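# Sort rings from pallet onto size-matched holders

## Task

Take every ring off the pallet and set it lying flat on the pads of the holder whose size fits it (grasping a ring from inside its hole is an option). Then release each ring, pull the grippers away, and finish with both arms hovering clear, in contact with nothing.

## Robot and tools

Robot: two arms, left_arm and right_arm, each ending in a parallel two-finger gripper. One scene frame is shared: origin on the tabletop midway between the arms, +x out over the table, +z up, left_arm on the +y side. The names left and right do not refer to image sides. Positions are in metres; orientations are quaternions written w first (qw, qx, qy, qz). On each gripper the fingers point along its own +z and close along its own y. end_effector_position is the spot between the pads when shut; closed fingertips extend about 33 mm past it, fully open about 9 mm, and closing pushes the tips roughly 24 mm farther out, so keep that margin above surfaces. Reported hand positions may be a little off, especially far out.

The row (used by every moving tool): 20 numbers, always both arms even if one is idle. First 10 are left: x, y, z, qw, qx, qy, qz (an absolute pose in the scene frame), then gripper position, force_limit, speed. Last 10 are the same for right. The three gripper numbers each run from -1 to 1. position: +1 fully open (140 mm), about -0.8 pads touching, -1 closes until blocked. force_limit: about 14 N at -1, 60 N at 0, 107 N at +1. speed: pad gap changes about 30 mm/s at -1, 140 at 0, 250 at +1. To leave a gripper alone, repeat its previous three numbers (0 is a real command). To keep an arm still, resend the exact pose from the last result plus its gripper numbers; to hold orientation, reuse the same quaternion you sent, not the drifted reported one.

execute_actions(actions): a list of actions; each action is a list of up to 15 rows, one per 1/30 s step; fewer rows means the last row is held to fill 15 steps. Empty list just returns state and images. Any target more than 0.6 m from a gripper's current position along that gripper's axes gets the action refused for both arms; a malformed action, or a first action failing that check, rejects the whole call. Each step the command is clipped to within 70 mm and 16 degrees of the measured pose, so far targets take several actions; position wins over orientation if both cannot be met.

move(target, speed, stop_force, blocking): target is one 20-number row; each gripper follows a straight line to its absolute pose, all ending together, 0.5 to 10 s (cut off at 10 s). Gripper numbers are applied at the start. speed is path top speed in m/s, 0.002 to 0.5 (default 0.25); rotation limited to twice that in rad/s. Grippers may lag, wander, or overshoot speed near a straight arm. Paths ignore obstacles and the other arm. stop_force (N, 20 to 80, same for both arms, only after 0.2 s of scene time) ends an arm's path when it feels that much extra push against its motion for 2 steps; the arm then backs to its pose 2 steps earlier and holds. Use it only very slowly, not when the gripper rotates, and not when lifting off something the gripper rests on. Pressure can briefly exceed it. A target within 1.5 mm and 0.5 degrees counts as still. blocking=false returns after 0.5 s while motion continues (not allowed with stop_force); then use wait or stop before other motion. Result adds a move: line: done, off_target, moving, held, fault or contact per arm, plus limits (paced = pose clipped; held = some steps blocked, after which the arm may surge) and each gripper's distance from its pose.

wait(seconds): 0 to 10; arms hold last command, a running move continues. stop(): brakes a running move (needs stopping room; fingers continue). zoom_image(camera, region): region [x0, y0, x1, y1] in pixels of one camera's latest 504x504 image, at most 504 by 504. Cameras: cam_head_left, cam_head_right, cam_high, cam_low, cam_left_wrist, cam_right_wrist. finished_scene(scene): ends the given scene irreversibly after the last command is held; the goal must already be met and stable.

Results: state line per arm with pose; Hand target lines show where the controller drives each gripper; step readings list positions at some steps, HELD marking steps where an arm's command was withheld; pose unreachable means the clearance check altered a command; Flange force is an estimated outside force (noisy, includes held weight, may say no reading). object_status: 0 moving, 1 blocked while opening, 2 blocked while closing (a grip), 3 reached the command or pads met (thin item may still be held). position_measured is in counts: 3 open, 230 pads meeting. Stopped fingers stay until position changes by 0.01 or more; to squeeze harder, raise force_limit and switch between -1 and -0.98.

Order: look, open, approach above a ring, descend, close with -1, confirm status 2, lift, carry to the matching holder, lower flat onto its pads, open, rise clear, leave both arms in free air.

Avoid: arms colliding or pressing each other; driving past a contact on firm surfaces (stiff arms fault); fast impacts. Joint torque at load limit (waist, shoulder, elbow 142 N m; forearm roll, wrist pitch, wrist roll 35.6 N m) or 150 N outside force stops that arm for 10 s. Long holds heat motors (MOTOR HOT warning, then OVER-TEMPERATURE FAULT). Occasional tugs on held parts may occur. Never drop or knock anything off the table; avoid slips and slams. Elbows cannot straighten fully.

Each tool is called after "Request:" as a command line: name --argument value for each argument, lists and objects as JSON in quotes; but a table of rows of numbers goes row by row, as --pt "numbers of a row", without its own name.

## Session

Request:
execute_actions --actions '[]'

Scene clock: 0.00 s.
left_arm: end_effector_position=(+0.6710, +0.6143, +0.3071) position_measured=3 object_status=3 end_effector_quat_wxyz=(+0.465, +0.242, +0.746, +0.411) | right_arm: end_effector_position=(+0.4553, -0.2879, +0.2427) position_measured=3 object_status=3 end_effector_quat_wxyz=(+0.530, +0.390, +0.748, -0.090)
Joint positions: left_arm=[ 0.474 -0.272 -0.782  0.169  0.28  -2.76 ] | right_arm=[ 1.578 -0.246 -0.93   0.957 -1.608  2.033]
Joint velocities: left_arm=[-0.001 -0.    -0.     0.     0.    -0.   ] | right_arm=[ 0.001  0.     0.001 -0.002  0.     0.   ]
Flange force (N, the push that the arm receives, along the gripper's own x y z axes): no reading
Hand target (left_arm): +0.671, +0.614, +0.307; +0.465, +0.242, +0.746, +0.411
Hand target (right_arm): +0.455, -0.288, +0.243; +0.530, +0.390, +0.748, -0.090

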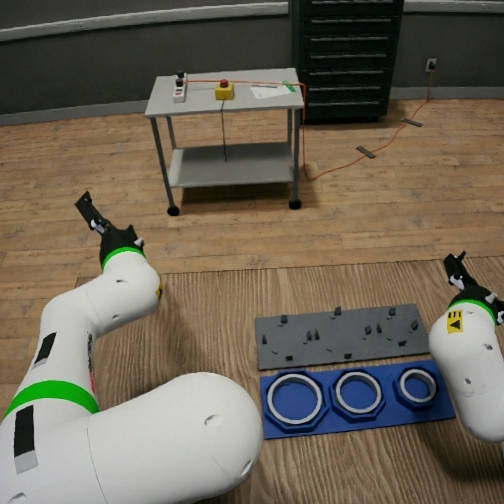

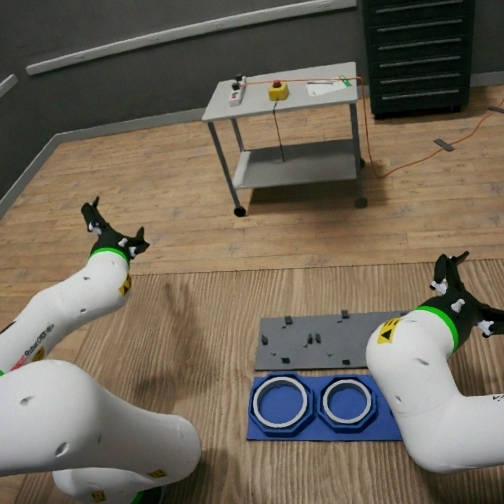

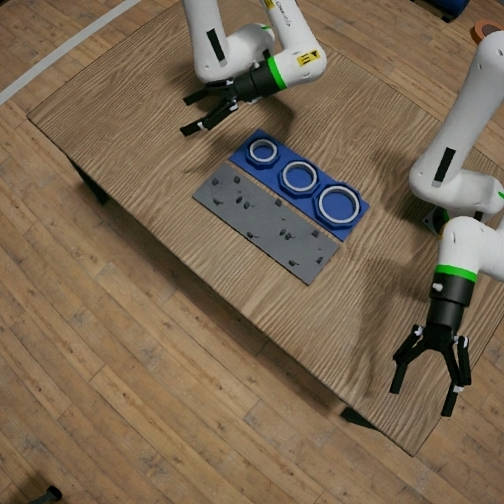

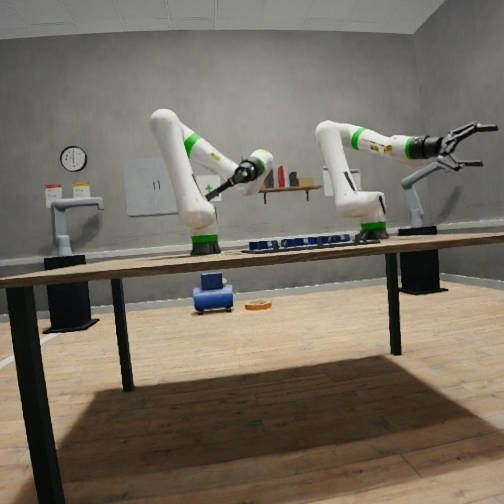

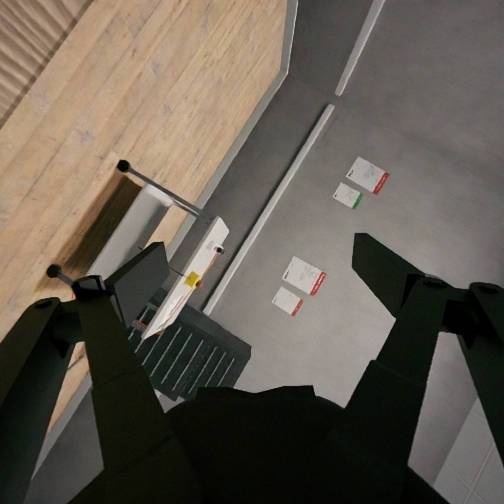

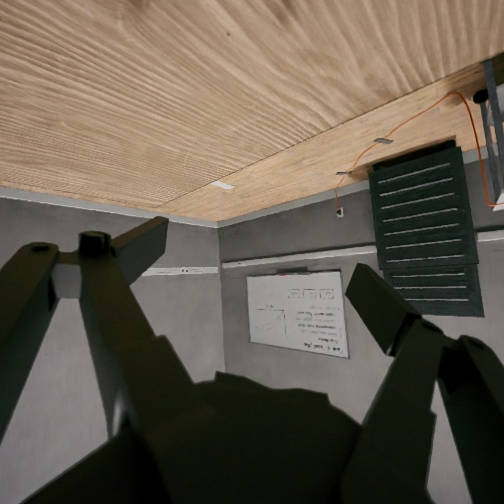

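Request:
zoom_image --camera "cam_high" --region '[180,110,380,300]'

Request:
move --target '[0.671,0.6143,0.3071,0.465,0.242,0.746,0.411,1,0,0,0.35,-0.2,0.3,0,0,1,0,-0.5,0,0]' --speed 0.4

Region (180, 110, 380, 300) of cam_high's 504x504 image, scaled by 2.520, with more detail than that image has; it fills the top 479 rows of this view, and the rest is white.

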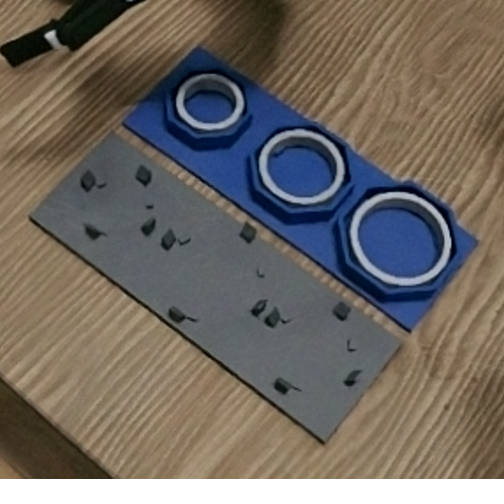

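Scene clock: 3.37 s.
left_arm: end_effector_position=(+0.6710, +0.6143, +0.3071) position_measured=3 object_status=3 end_effector_quat_wxyz=(+0.465, +0.242, +0.746, +0.411) | right_arm: end_effector_position=(+0.3499, -0.2012, +0.2997) position_measured=192 object_status=3 end_effector_quat_wxyz=(+0.001, +0.000, +1.000, +0.000)
Joint positions: left_arm=[ 0.473 -0.272 -0.783  0.171  0.282 -2.761] | right_arm=[ 1.15  -0.29  -0.107  0.001 -1.752  3.77 ]
Joint velocities: left_arm=[0.    0.001 0.    0.    0.    0.   ] | right_arm=[-0.001  0.     0.    -0.002 -0.     0.001]
Flange force (N, the push that the arm receives, along the gripper's own x y z axes): left_arm=no reading | right_arm=[-5.4 0.1 0.6]
Hand target (left_arm): +0.671, +0.614, +0.307; +0.465, +0.242, +0.746, +0.411
Hand target (right_arm): +0.350, -0.201, +0.300; +0.001, +0.000, +1.000, +0.000
Off the commanded pose (left_arm): 0.000 m, 0 deg.
Off the commanded pose (right_arm): 0.001 m, 0 deg.
move: done

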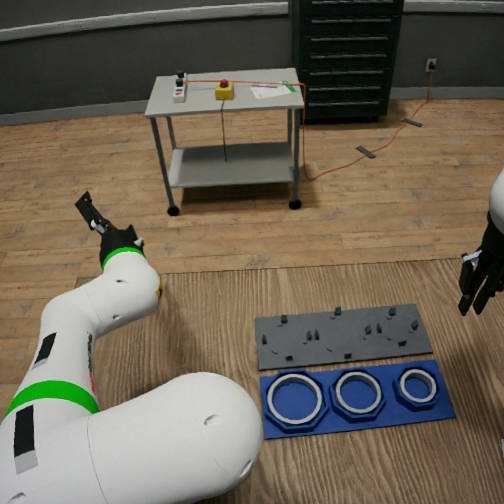

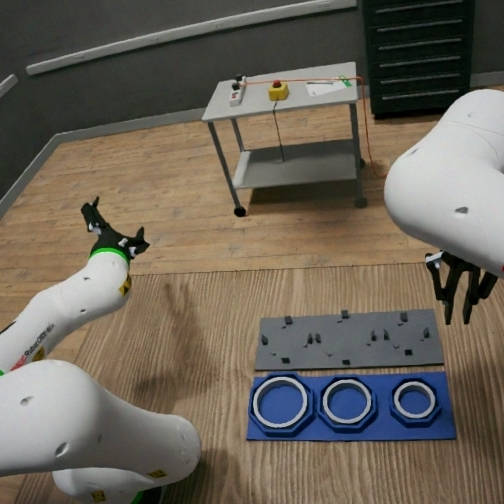

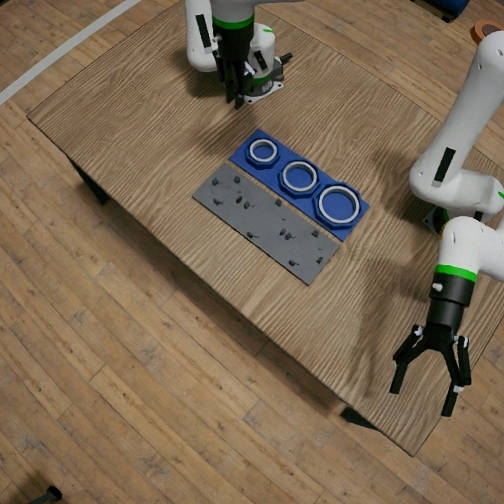

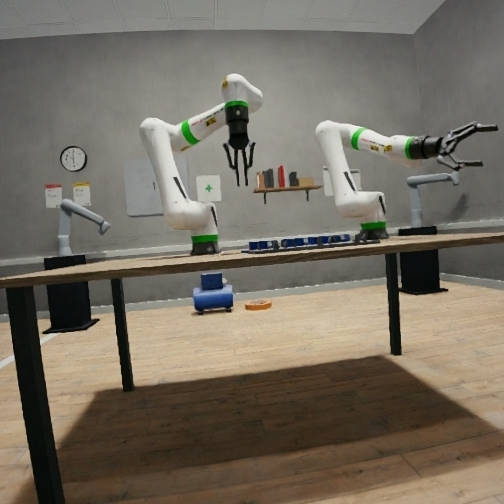

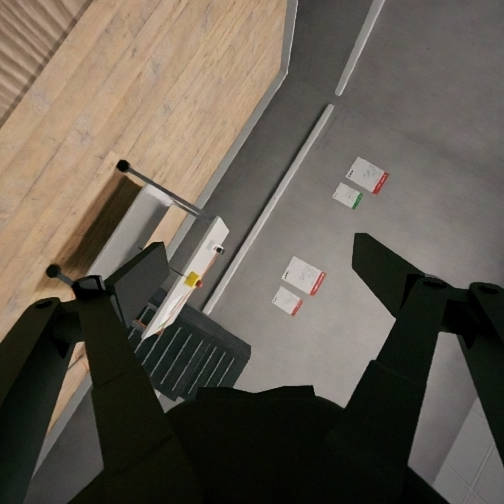

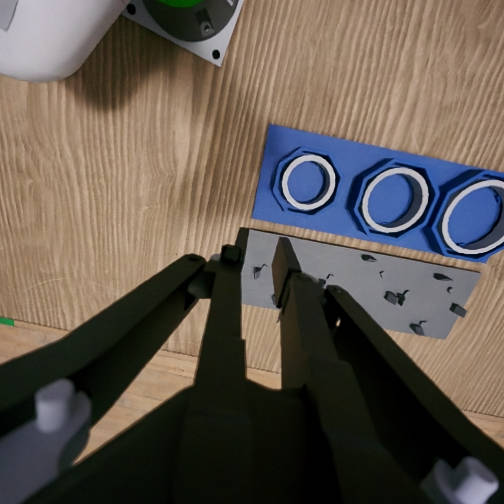

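Request:
move --target '[0.671,0.6143,0.3071,0.465,0.242,0.746,0.411,1,0,0,0.3,-0.1,0.25,0,0,1,0,-0.5,0,0]' --speed 0.4

Scene clock: 6.07 s.
left_arm: end_effector_position=(+0.6710, +0.6143, +0.3071) position_measured=3 object_status=3 end_effector_quat_wxyz=(+0.465, +0.242, +0.746, +0.411) | right_arm: end_effector_position=(+0.3000, -0.1000, +0.2500) position_measured=192 object_status=3 end_effector_quat_wxyz=(+0.000, -0.000, +1.000, +0.000)
Joint positions: left_arm=[ 0.473 -0.272 -0.783  0.171  0.282 -2.761] | right_arm=[ 1.435 -0.231 -0.179 -0.    -1.622  3.487]
Joint velocities: left_arm=[ 0.001  0.    -0.     0.     0.     0.   ] | right_arm=[ 0.001  0.001 -0.    -0.001  0.    -0.001]
Flange force (N, the push that the arm receives, along the gripper's own x y z axes): left_arm=no reading | right_arm=[-5.0 2.0 -0.8]
Hand target (left_arm): +0.671, +0.614, +0.307; +0.465, +0.242, +0.746, +0.411
Hand target (right_arm): +0.300, -0.100, +0.250; +0.000, -0.000, +1.000, +0.000
Off the commanded pose (left_arm): 0.000 m, 0 deg.
Off the commanded pose (right_arm): 0.000 m, 0 deg.
move: done

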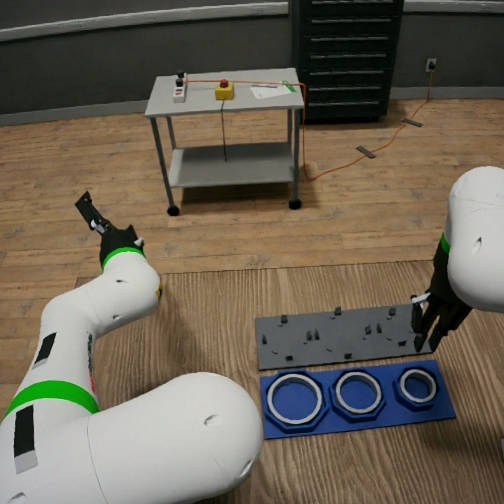

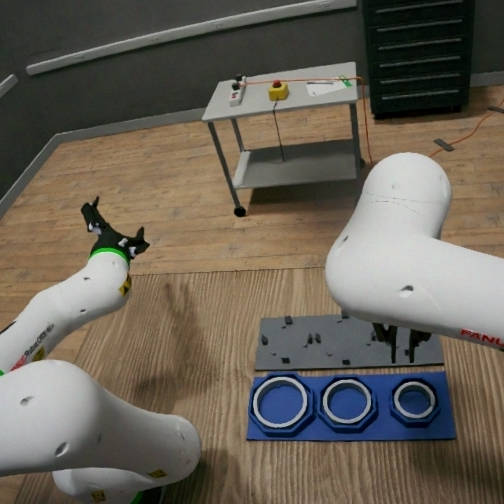

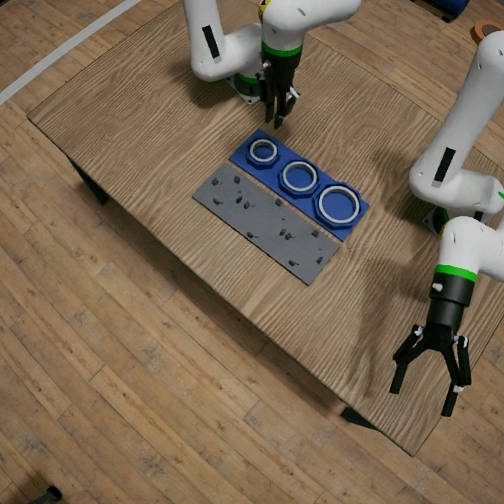

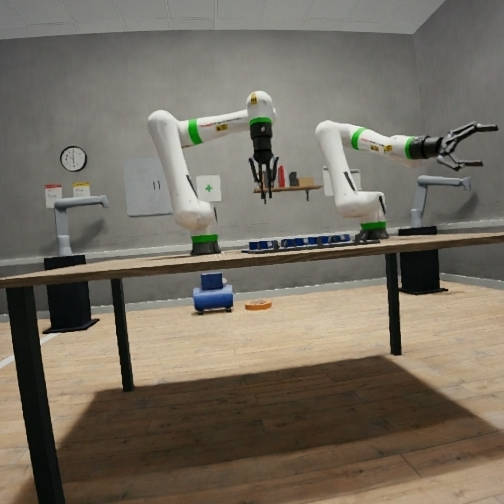

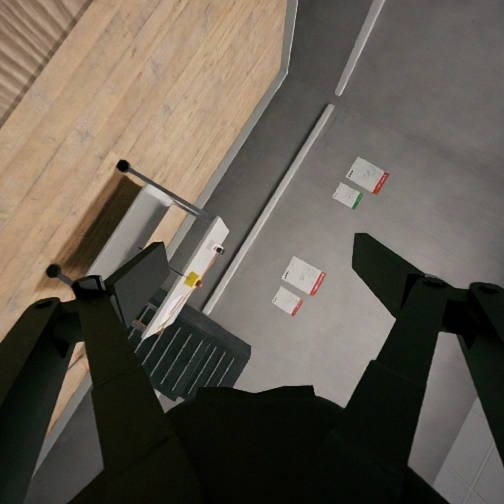

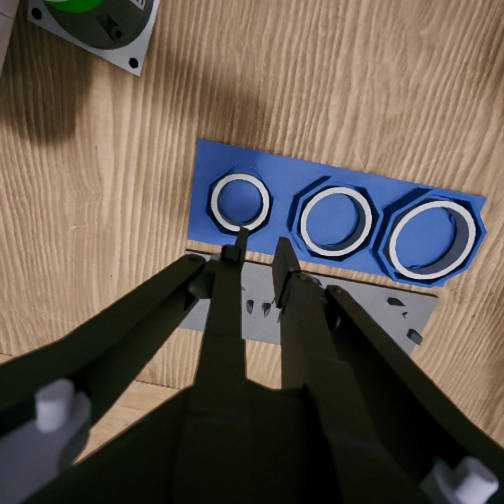

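Request:
move --target '[0.671,0.6143,0.3071,0.465,0.242,0.746,0.411,1,0,0,0.31,-0.14,0.1,0,0,1,0,-0.5,0,0]' --speed 0.4

Request:
zoom_image --camera "cam_low" --region '[220,180,400,270]'

Scene clock: 8.17 s.
left_arm: end_effector_position=(+0.6710, +0.6143, +0.3071) position_measured=3 object_status=3 end_effector_quat_wxyz=(+0.465, +0.242, +0.746, +0.411) | right_arm: end_effector_position=(+0.3101, -0.1398, +0.1000) position_measured=192 object_status=3 end_effector_quat_wxyz=(-0.000, -0.000, +1.000, -0.000)
Joint positions: left_arm=[ 0.473 -0.272 -0.783  0.171  0.282 -2.761] | right_arm=[ 1.36  -0.243 -0.542 -0.    -1.273  3.562]
Joint velocities: left_arm=[ 0.     0.001  0.     0.    -0.    -0.   ] | right_arm=[ 0.001  0.001 -0.001  0.002  0.001  0.001]
Flange force (N, the push that the arm receives, along the gripper's own x y z axes): left_arm=no reading | right_arm=[-5.6 3.8 0.6]
Hand target (left_arm): +0.671, +0.614, +0.307; +0.465, +0.242, +0.746, +0.411
Hand target (right_arm): +0.310, -0.140, +0.100; -0.000, -0.000, +1.000, -0.000
Off the commanded pose (left_arm): 0.000 m, 0 deg.
Off the commanded pose (right_arm): 0.000 m, 0 deg.
move: done

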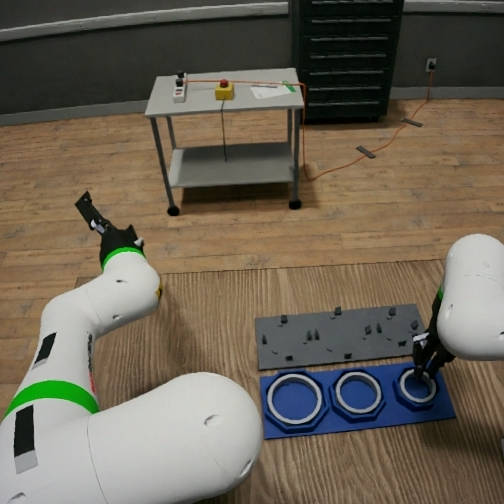

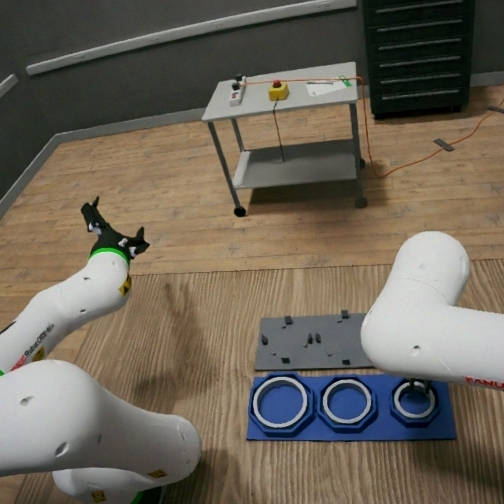

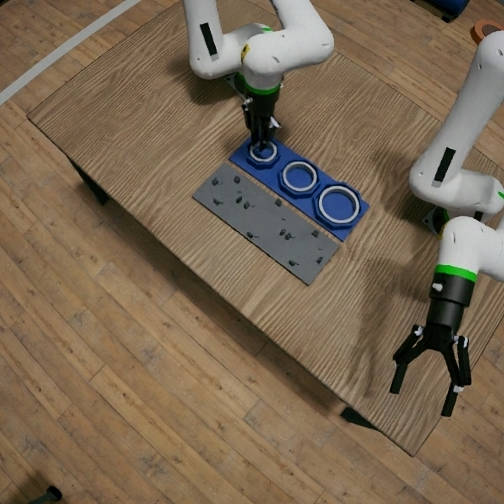

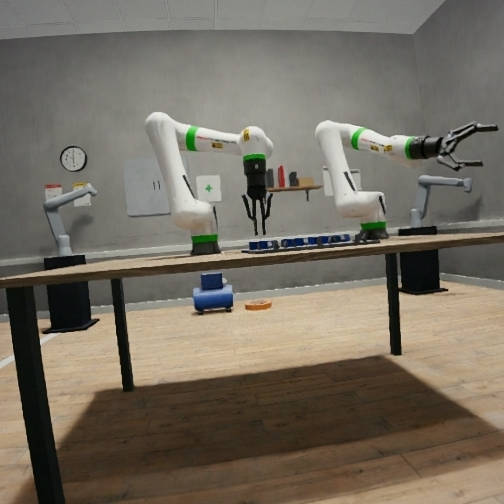

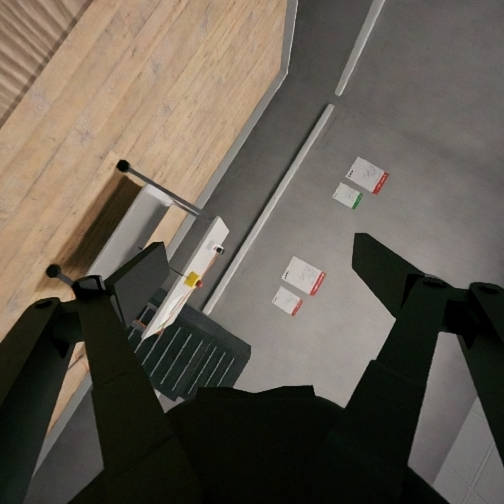

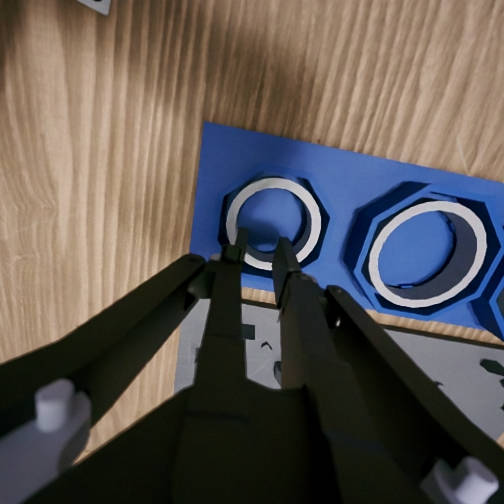

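Region (220, 180, 400, 270) of cam_low's 504x504 image, scaled by 2.800, with more detail than that image has.

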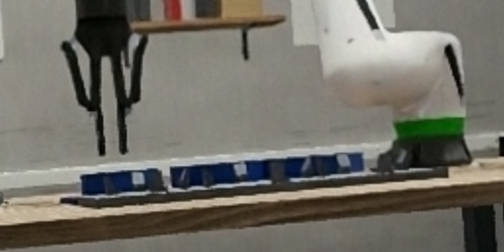

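Request:
move --target '[0.671,0.6143,0.3071,0.465,0.242,0.746,0.411,1,0,0,0.3,-0.133,0.052,0,0,1,0,-0.5,0,0]' --speed 0.1

Request:
zoom_image --camera "cam_head_right" --region '[240,290,480,450]'

Request:
zoom_image --camera "cam_high" --region '[190,110,310,230]'

Scene clock: 10.13 s.
left_arm: end_effector_position=(+0.6710, +0.6143, +0.3071) position_measured=3 object_status=3 end_effector_quat_wxyz=(+0.465, +0.242, +0.746, +0.411) | right_arm: end_effector_position=(+0.3000, -0.1329, +0.0520) position_measured=192 object_status=3 end_effector_quat_wxyz=(-0.000, -0.000, +1.000, +0.000)
Joint positions: left_arm=[ 0.473 -0.272 -0.783  0.171  0.282 -2.761] | right_arm=[ 1.399 -0.201 -0.628 -0.    -1.143  3.523]
Joint velocities: left_arm=[ 0.001 -0.     0.    -0.    -0.     0.   ] | right_arm=[0.001 0.    0.001 0.    0.001 0.   ]
Flange force (N, the push that the arm receives, along the gripper's own x y z axes): left_arm=no reading | right_arm=[-5.7 3.0 1.1]
Hand target (left_arm): +0.671, +0.614, +0.307; +0.465, +0.242, +0.746, +0.411
Hand target (right_arm): +0.300, -0.133, +0.052; -0.000, -0.000, +1.000, +0.000
Off the commanded pose (left_arm): 0.000 m, 0 deg.
Off the commanded pose (right_arm): 0.000 m, 0 deg.
move: done

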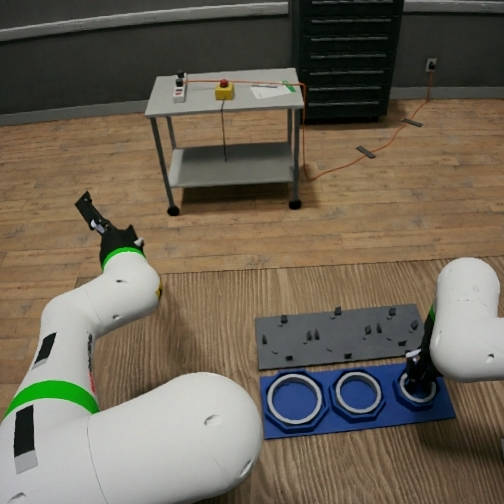

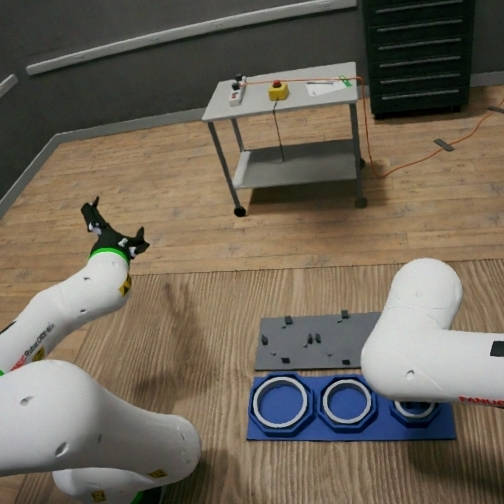

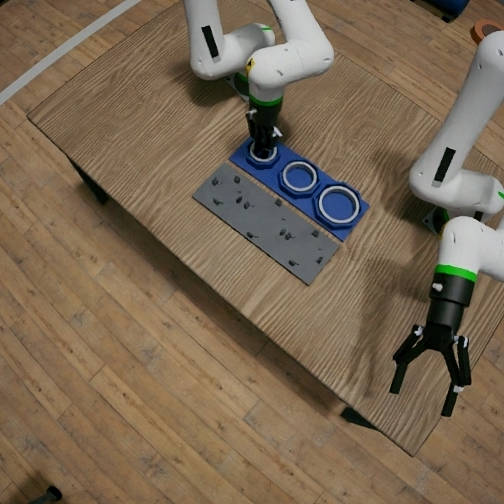

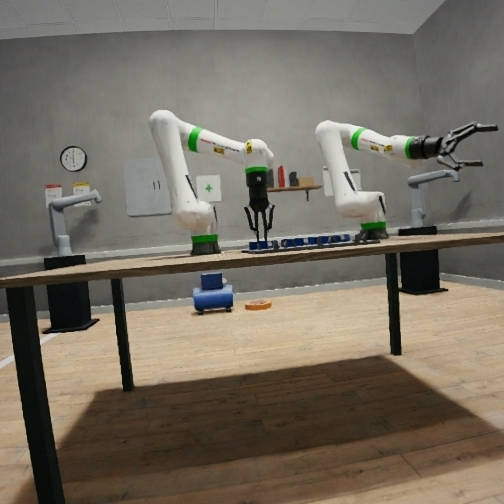

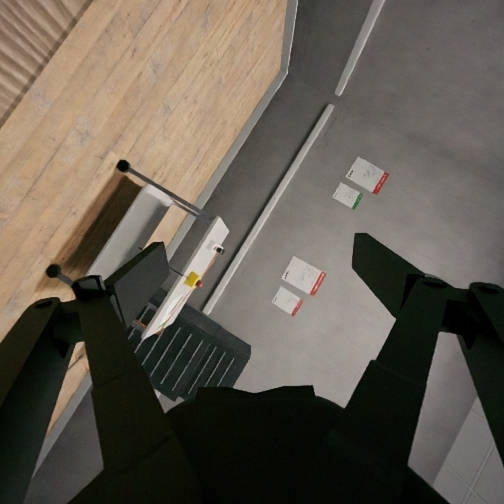

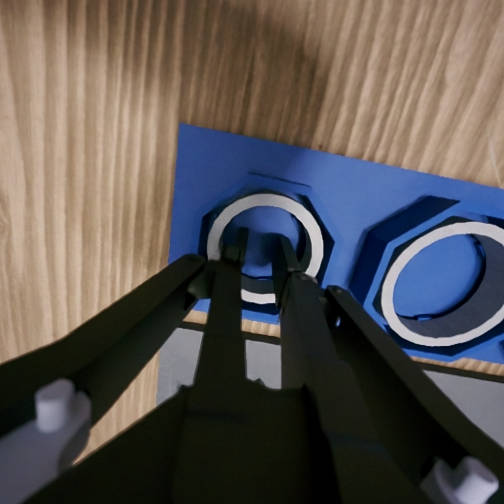

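Region (240, 290, 480, 450) of cam_head_right's 504x504 image, scaled by 2.100, with more detail than that image has.

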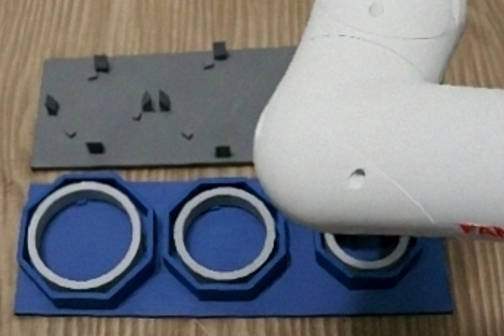

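Region (190, 110, 310, 230) of cam_high's 504x504 image, scaled by 4.200, with more detail than that image has.

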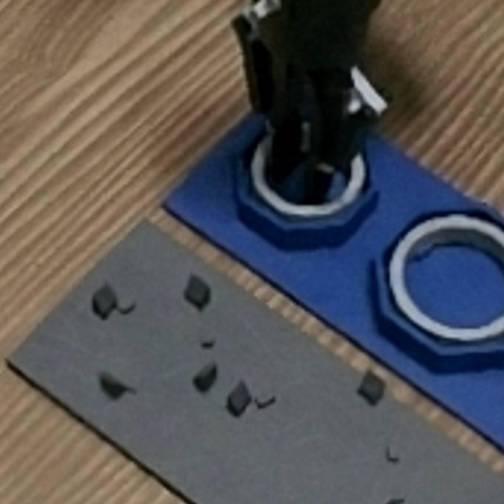

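Request:
move --target '[0.671,0.6143,0.3071,0.465,0.242,0.746,0.411,1,0,0,0.297,-0.130,0.044,0,0,1,0,-0.4,0,0]' --speed 0.02 --stop_force 25

Request:
move --target '[0.671,0.6143,0.3071,0.465,0.242,0.746,0.411,1,0,0,0.297,-0.130,0.044,0,0,1,0,0.4,0.3,-0.6]'

action 0: stop_force needs each arm's force reading of the 0.2 s before this call, and left_arm is near a pose that gives none; nothing of the call was run and nothing moved

Scene clock: 11.77 s.
left_arm: end_effector_position=(+0.6710, +0.6143, +0.3071) position_measured=3 object_status=3 end_effector_quat_wxyz=(+0.465, +0.242, +0.746, +0.411) | right_arm: end_effector_position=(+0.2971, -0.1300, +0.0441) position_measured=148 object_status=1 end_effector_quat_wxyz=(+0.000, -0.000, +1.000, -0.000)
Joint positions: left_arm=[ 0.473 -0.272 -0.783  0.171  0.282 -2.761] | right_arm=[ 1.411 -0.191 -0.64   0.    -1.121  3.51 ]
Joint velocities: left_arm=[ 0.     0.002 -0.     0.    -0.     0.   ] | right_arm=[ 0.001  0.001 -0.001  0.002  0.001 -0.002]
Flange force (N, the push that the arm receives, along the gripper's own x y z axes): left_arm=no reading | right_arm=[-10.5 -21.6 -101.1]
Hand target (left_arm): +0.671, +0.614, +0.307; +0.465, +0.242, +0.746, +0.411
Hand target (right_arm): +0.297, -0.130, +0.044; -0.000, -0.000, +1.000, +0.000
Off the commanded pose (left_arm): 0.000 m, 0 deg.
Off the commanded pose (right_arm): 0.000 m, 0 deg.
move: done

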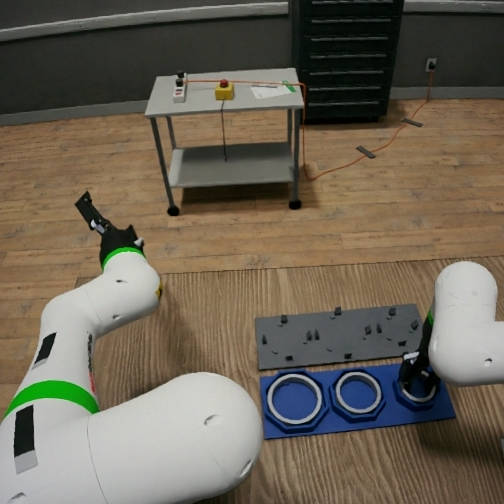

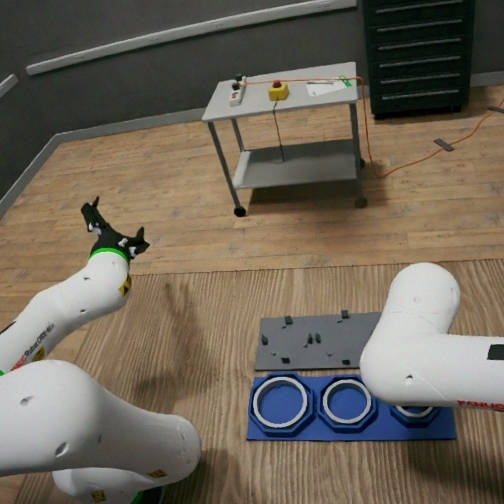

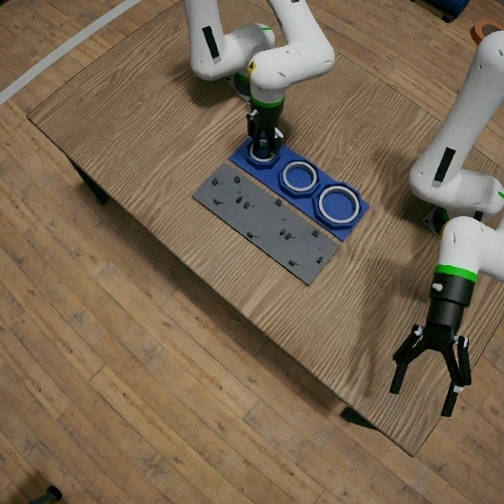

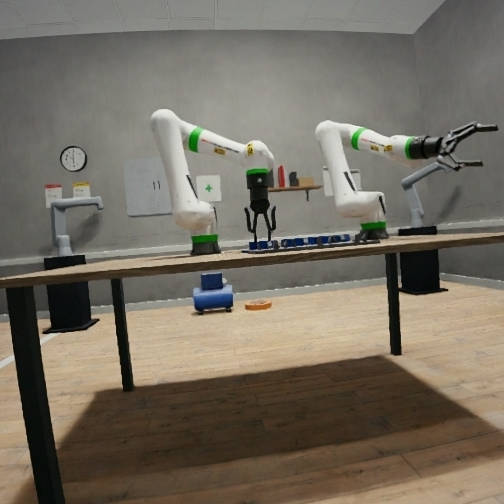

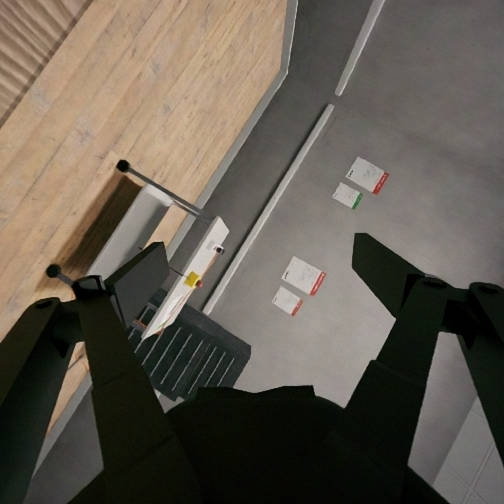

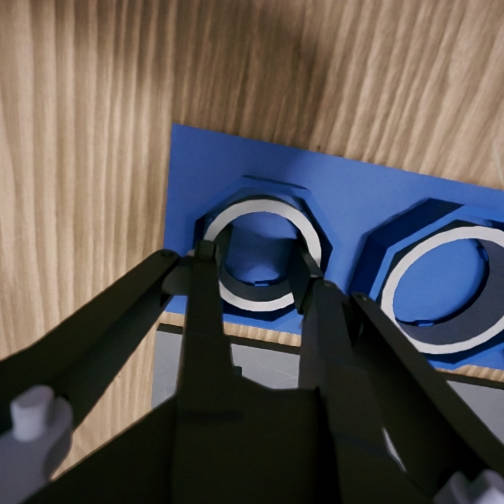

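Request:
move --target '[0.671,0.6143,0.3071,0.465,0.242,0.746,0.411,1,0,0,0.297,-0.1315,0.1,0,0,1,0,0.41,0.3,-0.6]' --speed 0.08

Request:
move --target '[0.55,0.55,0.3,0.3,0.15,0.9,0.27,1,0,0,0.45,-0.13,0.1,0,0,1,0,0.41,0.3,-0.6]'

Request:
zoom_image --camera "cam_high" --region '[180,110,300,230]'

Request:
zoom_image --camera "cam_low" --region '[220,180,340,270]'

Scene clock: 13.87 s.
left_arm: end_effector_position=(+0.6710, +0.6143, +0.3071) position_measured=3 object_status=3 end_effector_quat_wxyz=(+0.465, +0.242, +0.746, +0.411) | right_arm: end_effector_position=(+0.2971, -0.1316, +0.1000) position_measured=148 object_status=1 end_effector_quat_wxyz=(+0.000, +0.000, +1.000, -0.000)
Joint positions: left_arm=[ 0.473 -0.272 -0.783  0.171  0.282 -2.761] | right_arm=[ 1.41  -0.254 -0.55   0.    -1.275  3.511]
Joint velocities: left_arm=[ 0.    -0.001  0.     0.     0.    -0.   ] | right_arm=[-0.001 -0.     0.001  0.    -0.    -0.001]
Flange force (N, the push that the arm receives, along the gripper's own x y z axes): left_arm=no reading | right_arm=[-4.6 1.8 4.9]
Hand target (left_arm): +0.671, +0.614, +0.307; +0.465, +0.242, +0.746, +0.411
Hand target (right_arm): +0.297, -0.132, +0.100; +0.000, +0.000, +1.000, -0.000
Off the commanded pose (left_arm): 0.000 m, 0 deg.
Off the commanded pose (right_arm): 0.000 m, 0 deg.
move: done

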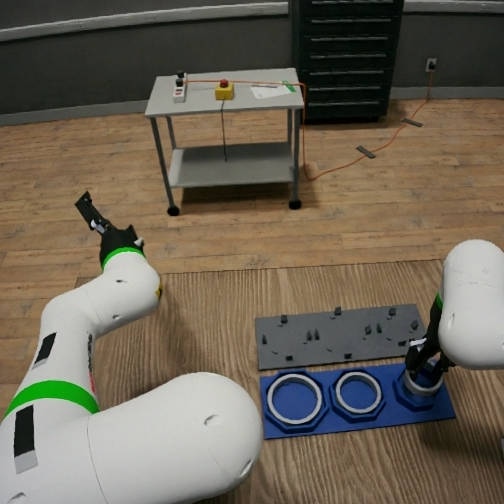

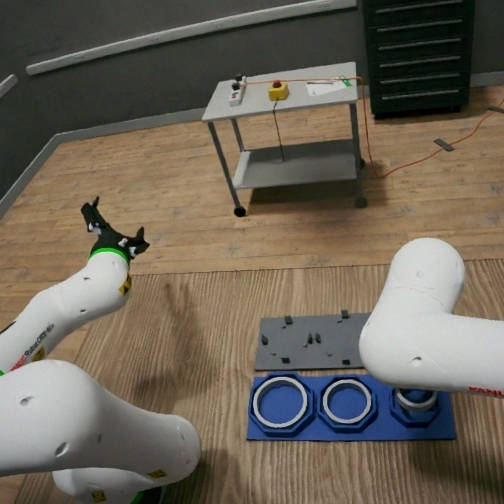

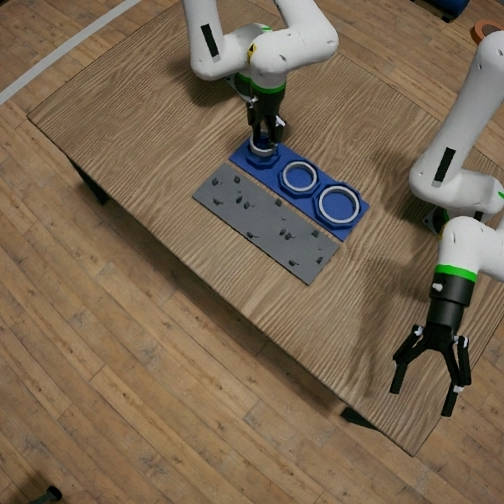

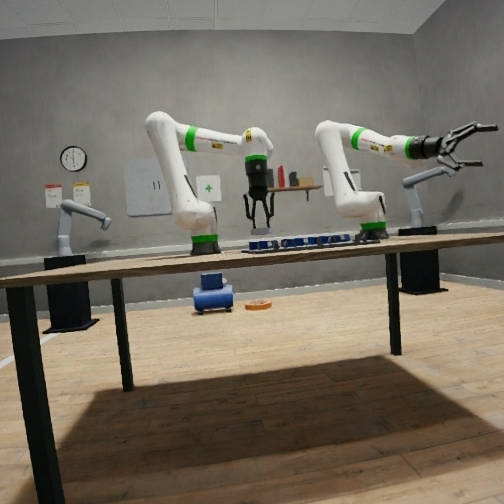

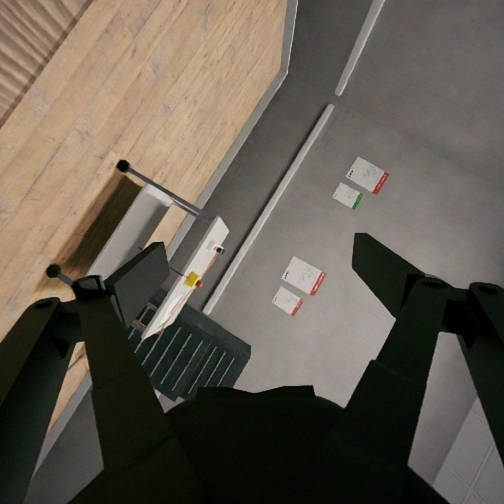

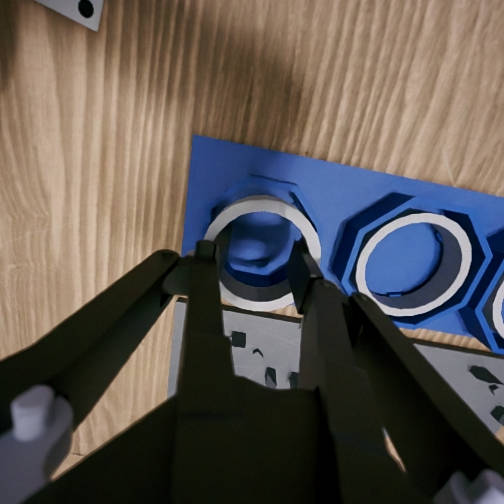

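Scene clock: 15.90 s.
left_arm: end_effector_position=(+0.5500, +0.5509, +0.3005) position_measured=3 object_status=3 end_effector_quat_wxyz=(+0.301, +0.151, +0.902, +0.271) | right_arm: end_effector_position=(+0.4497, -0.1298, +0.1003) position_measured=148 object_status=1 end_effector_quat_wxyz=(-0.000, -0.000, +1.000, -0.000)
Joint positions: left_arm=[ 0.219 -0.417 -0.338 -0.427 -0.918 -1.878] | right_arm=[ 1.06   0.071 -0.254  0.    -1.247  3.861]
Joint velocities: left_arm=[-0.003  0.003  0.002 -0.004 -0.002  0.005] | right_arm=[-0.     0.    -0.    -0.    -0.    -0.001]
Flange force (N, the push that the arm receives, along the gripper's own x y z axes): left_arm=[2.5 -3.2 0.7] | right_arm=[-3.9 0.5 4.1]
Hand target (left_arm): +0.550, +0.551, +0.301; +0.301, +0.151, +0.902, +0.271
Hand target (right_arm): +0.450, -0.130, +0.100; -0.000, -0.000, +1.000, -0.000
Off the commanded pose (left_arm): 0.001 m, 0 deg.
Off the commanded pose (right_arm): 0.000 m, 0 deg.
move: done

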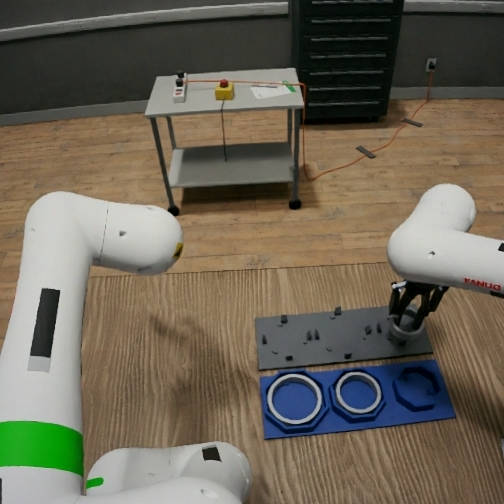

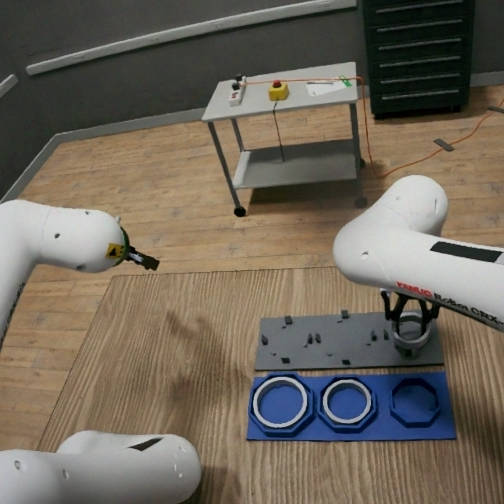

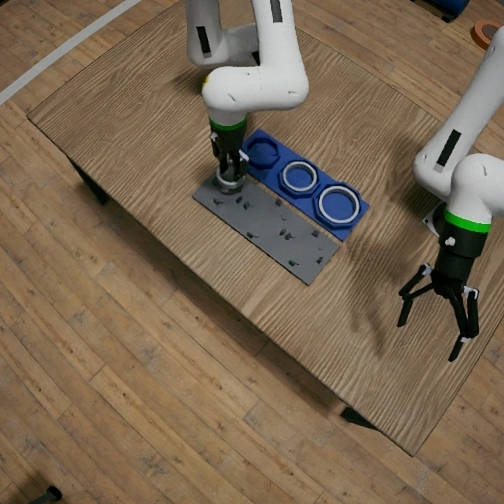

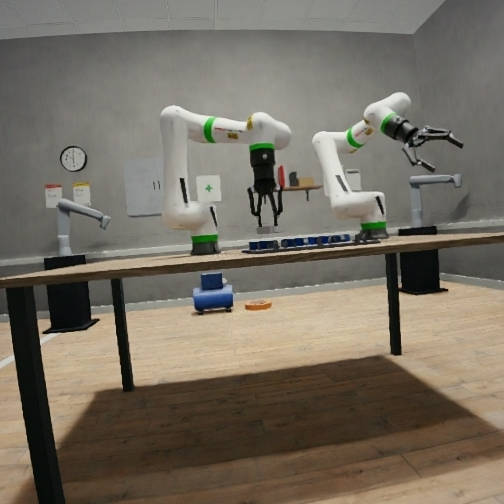

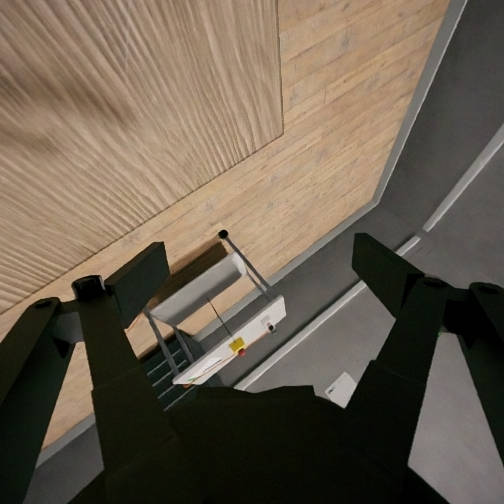

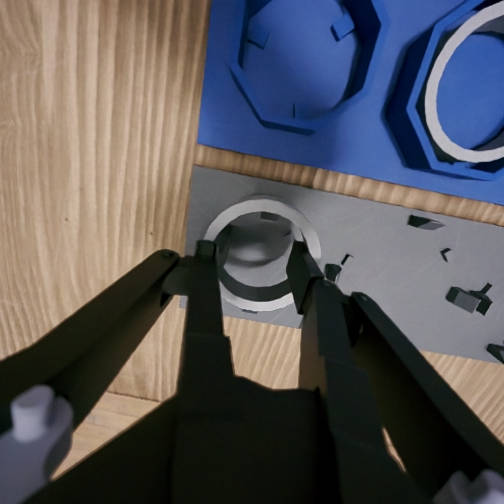

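Region (180, 110, 300, 230) of cam_high's 504x504 image, scaled by 4.200, with more detail than that image has.

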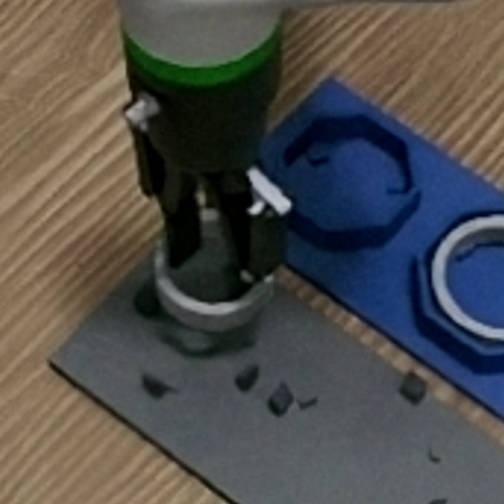

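Region (220, 180, 340, 270) of cam_low's 504x504 image, scaled by 4.200, with more detail than that image has; it fills the top 378 rows of this view, and the rest is white.

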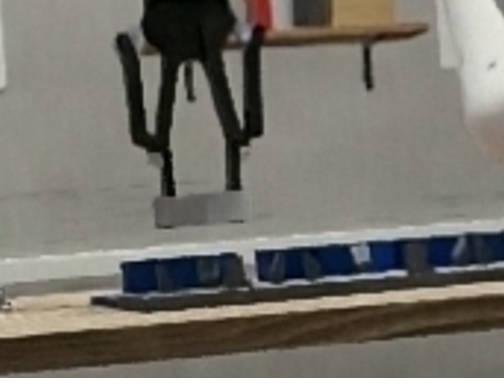

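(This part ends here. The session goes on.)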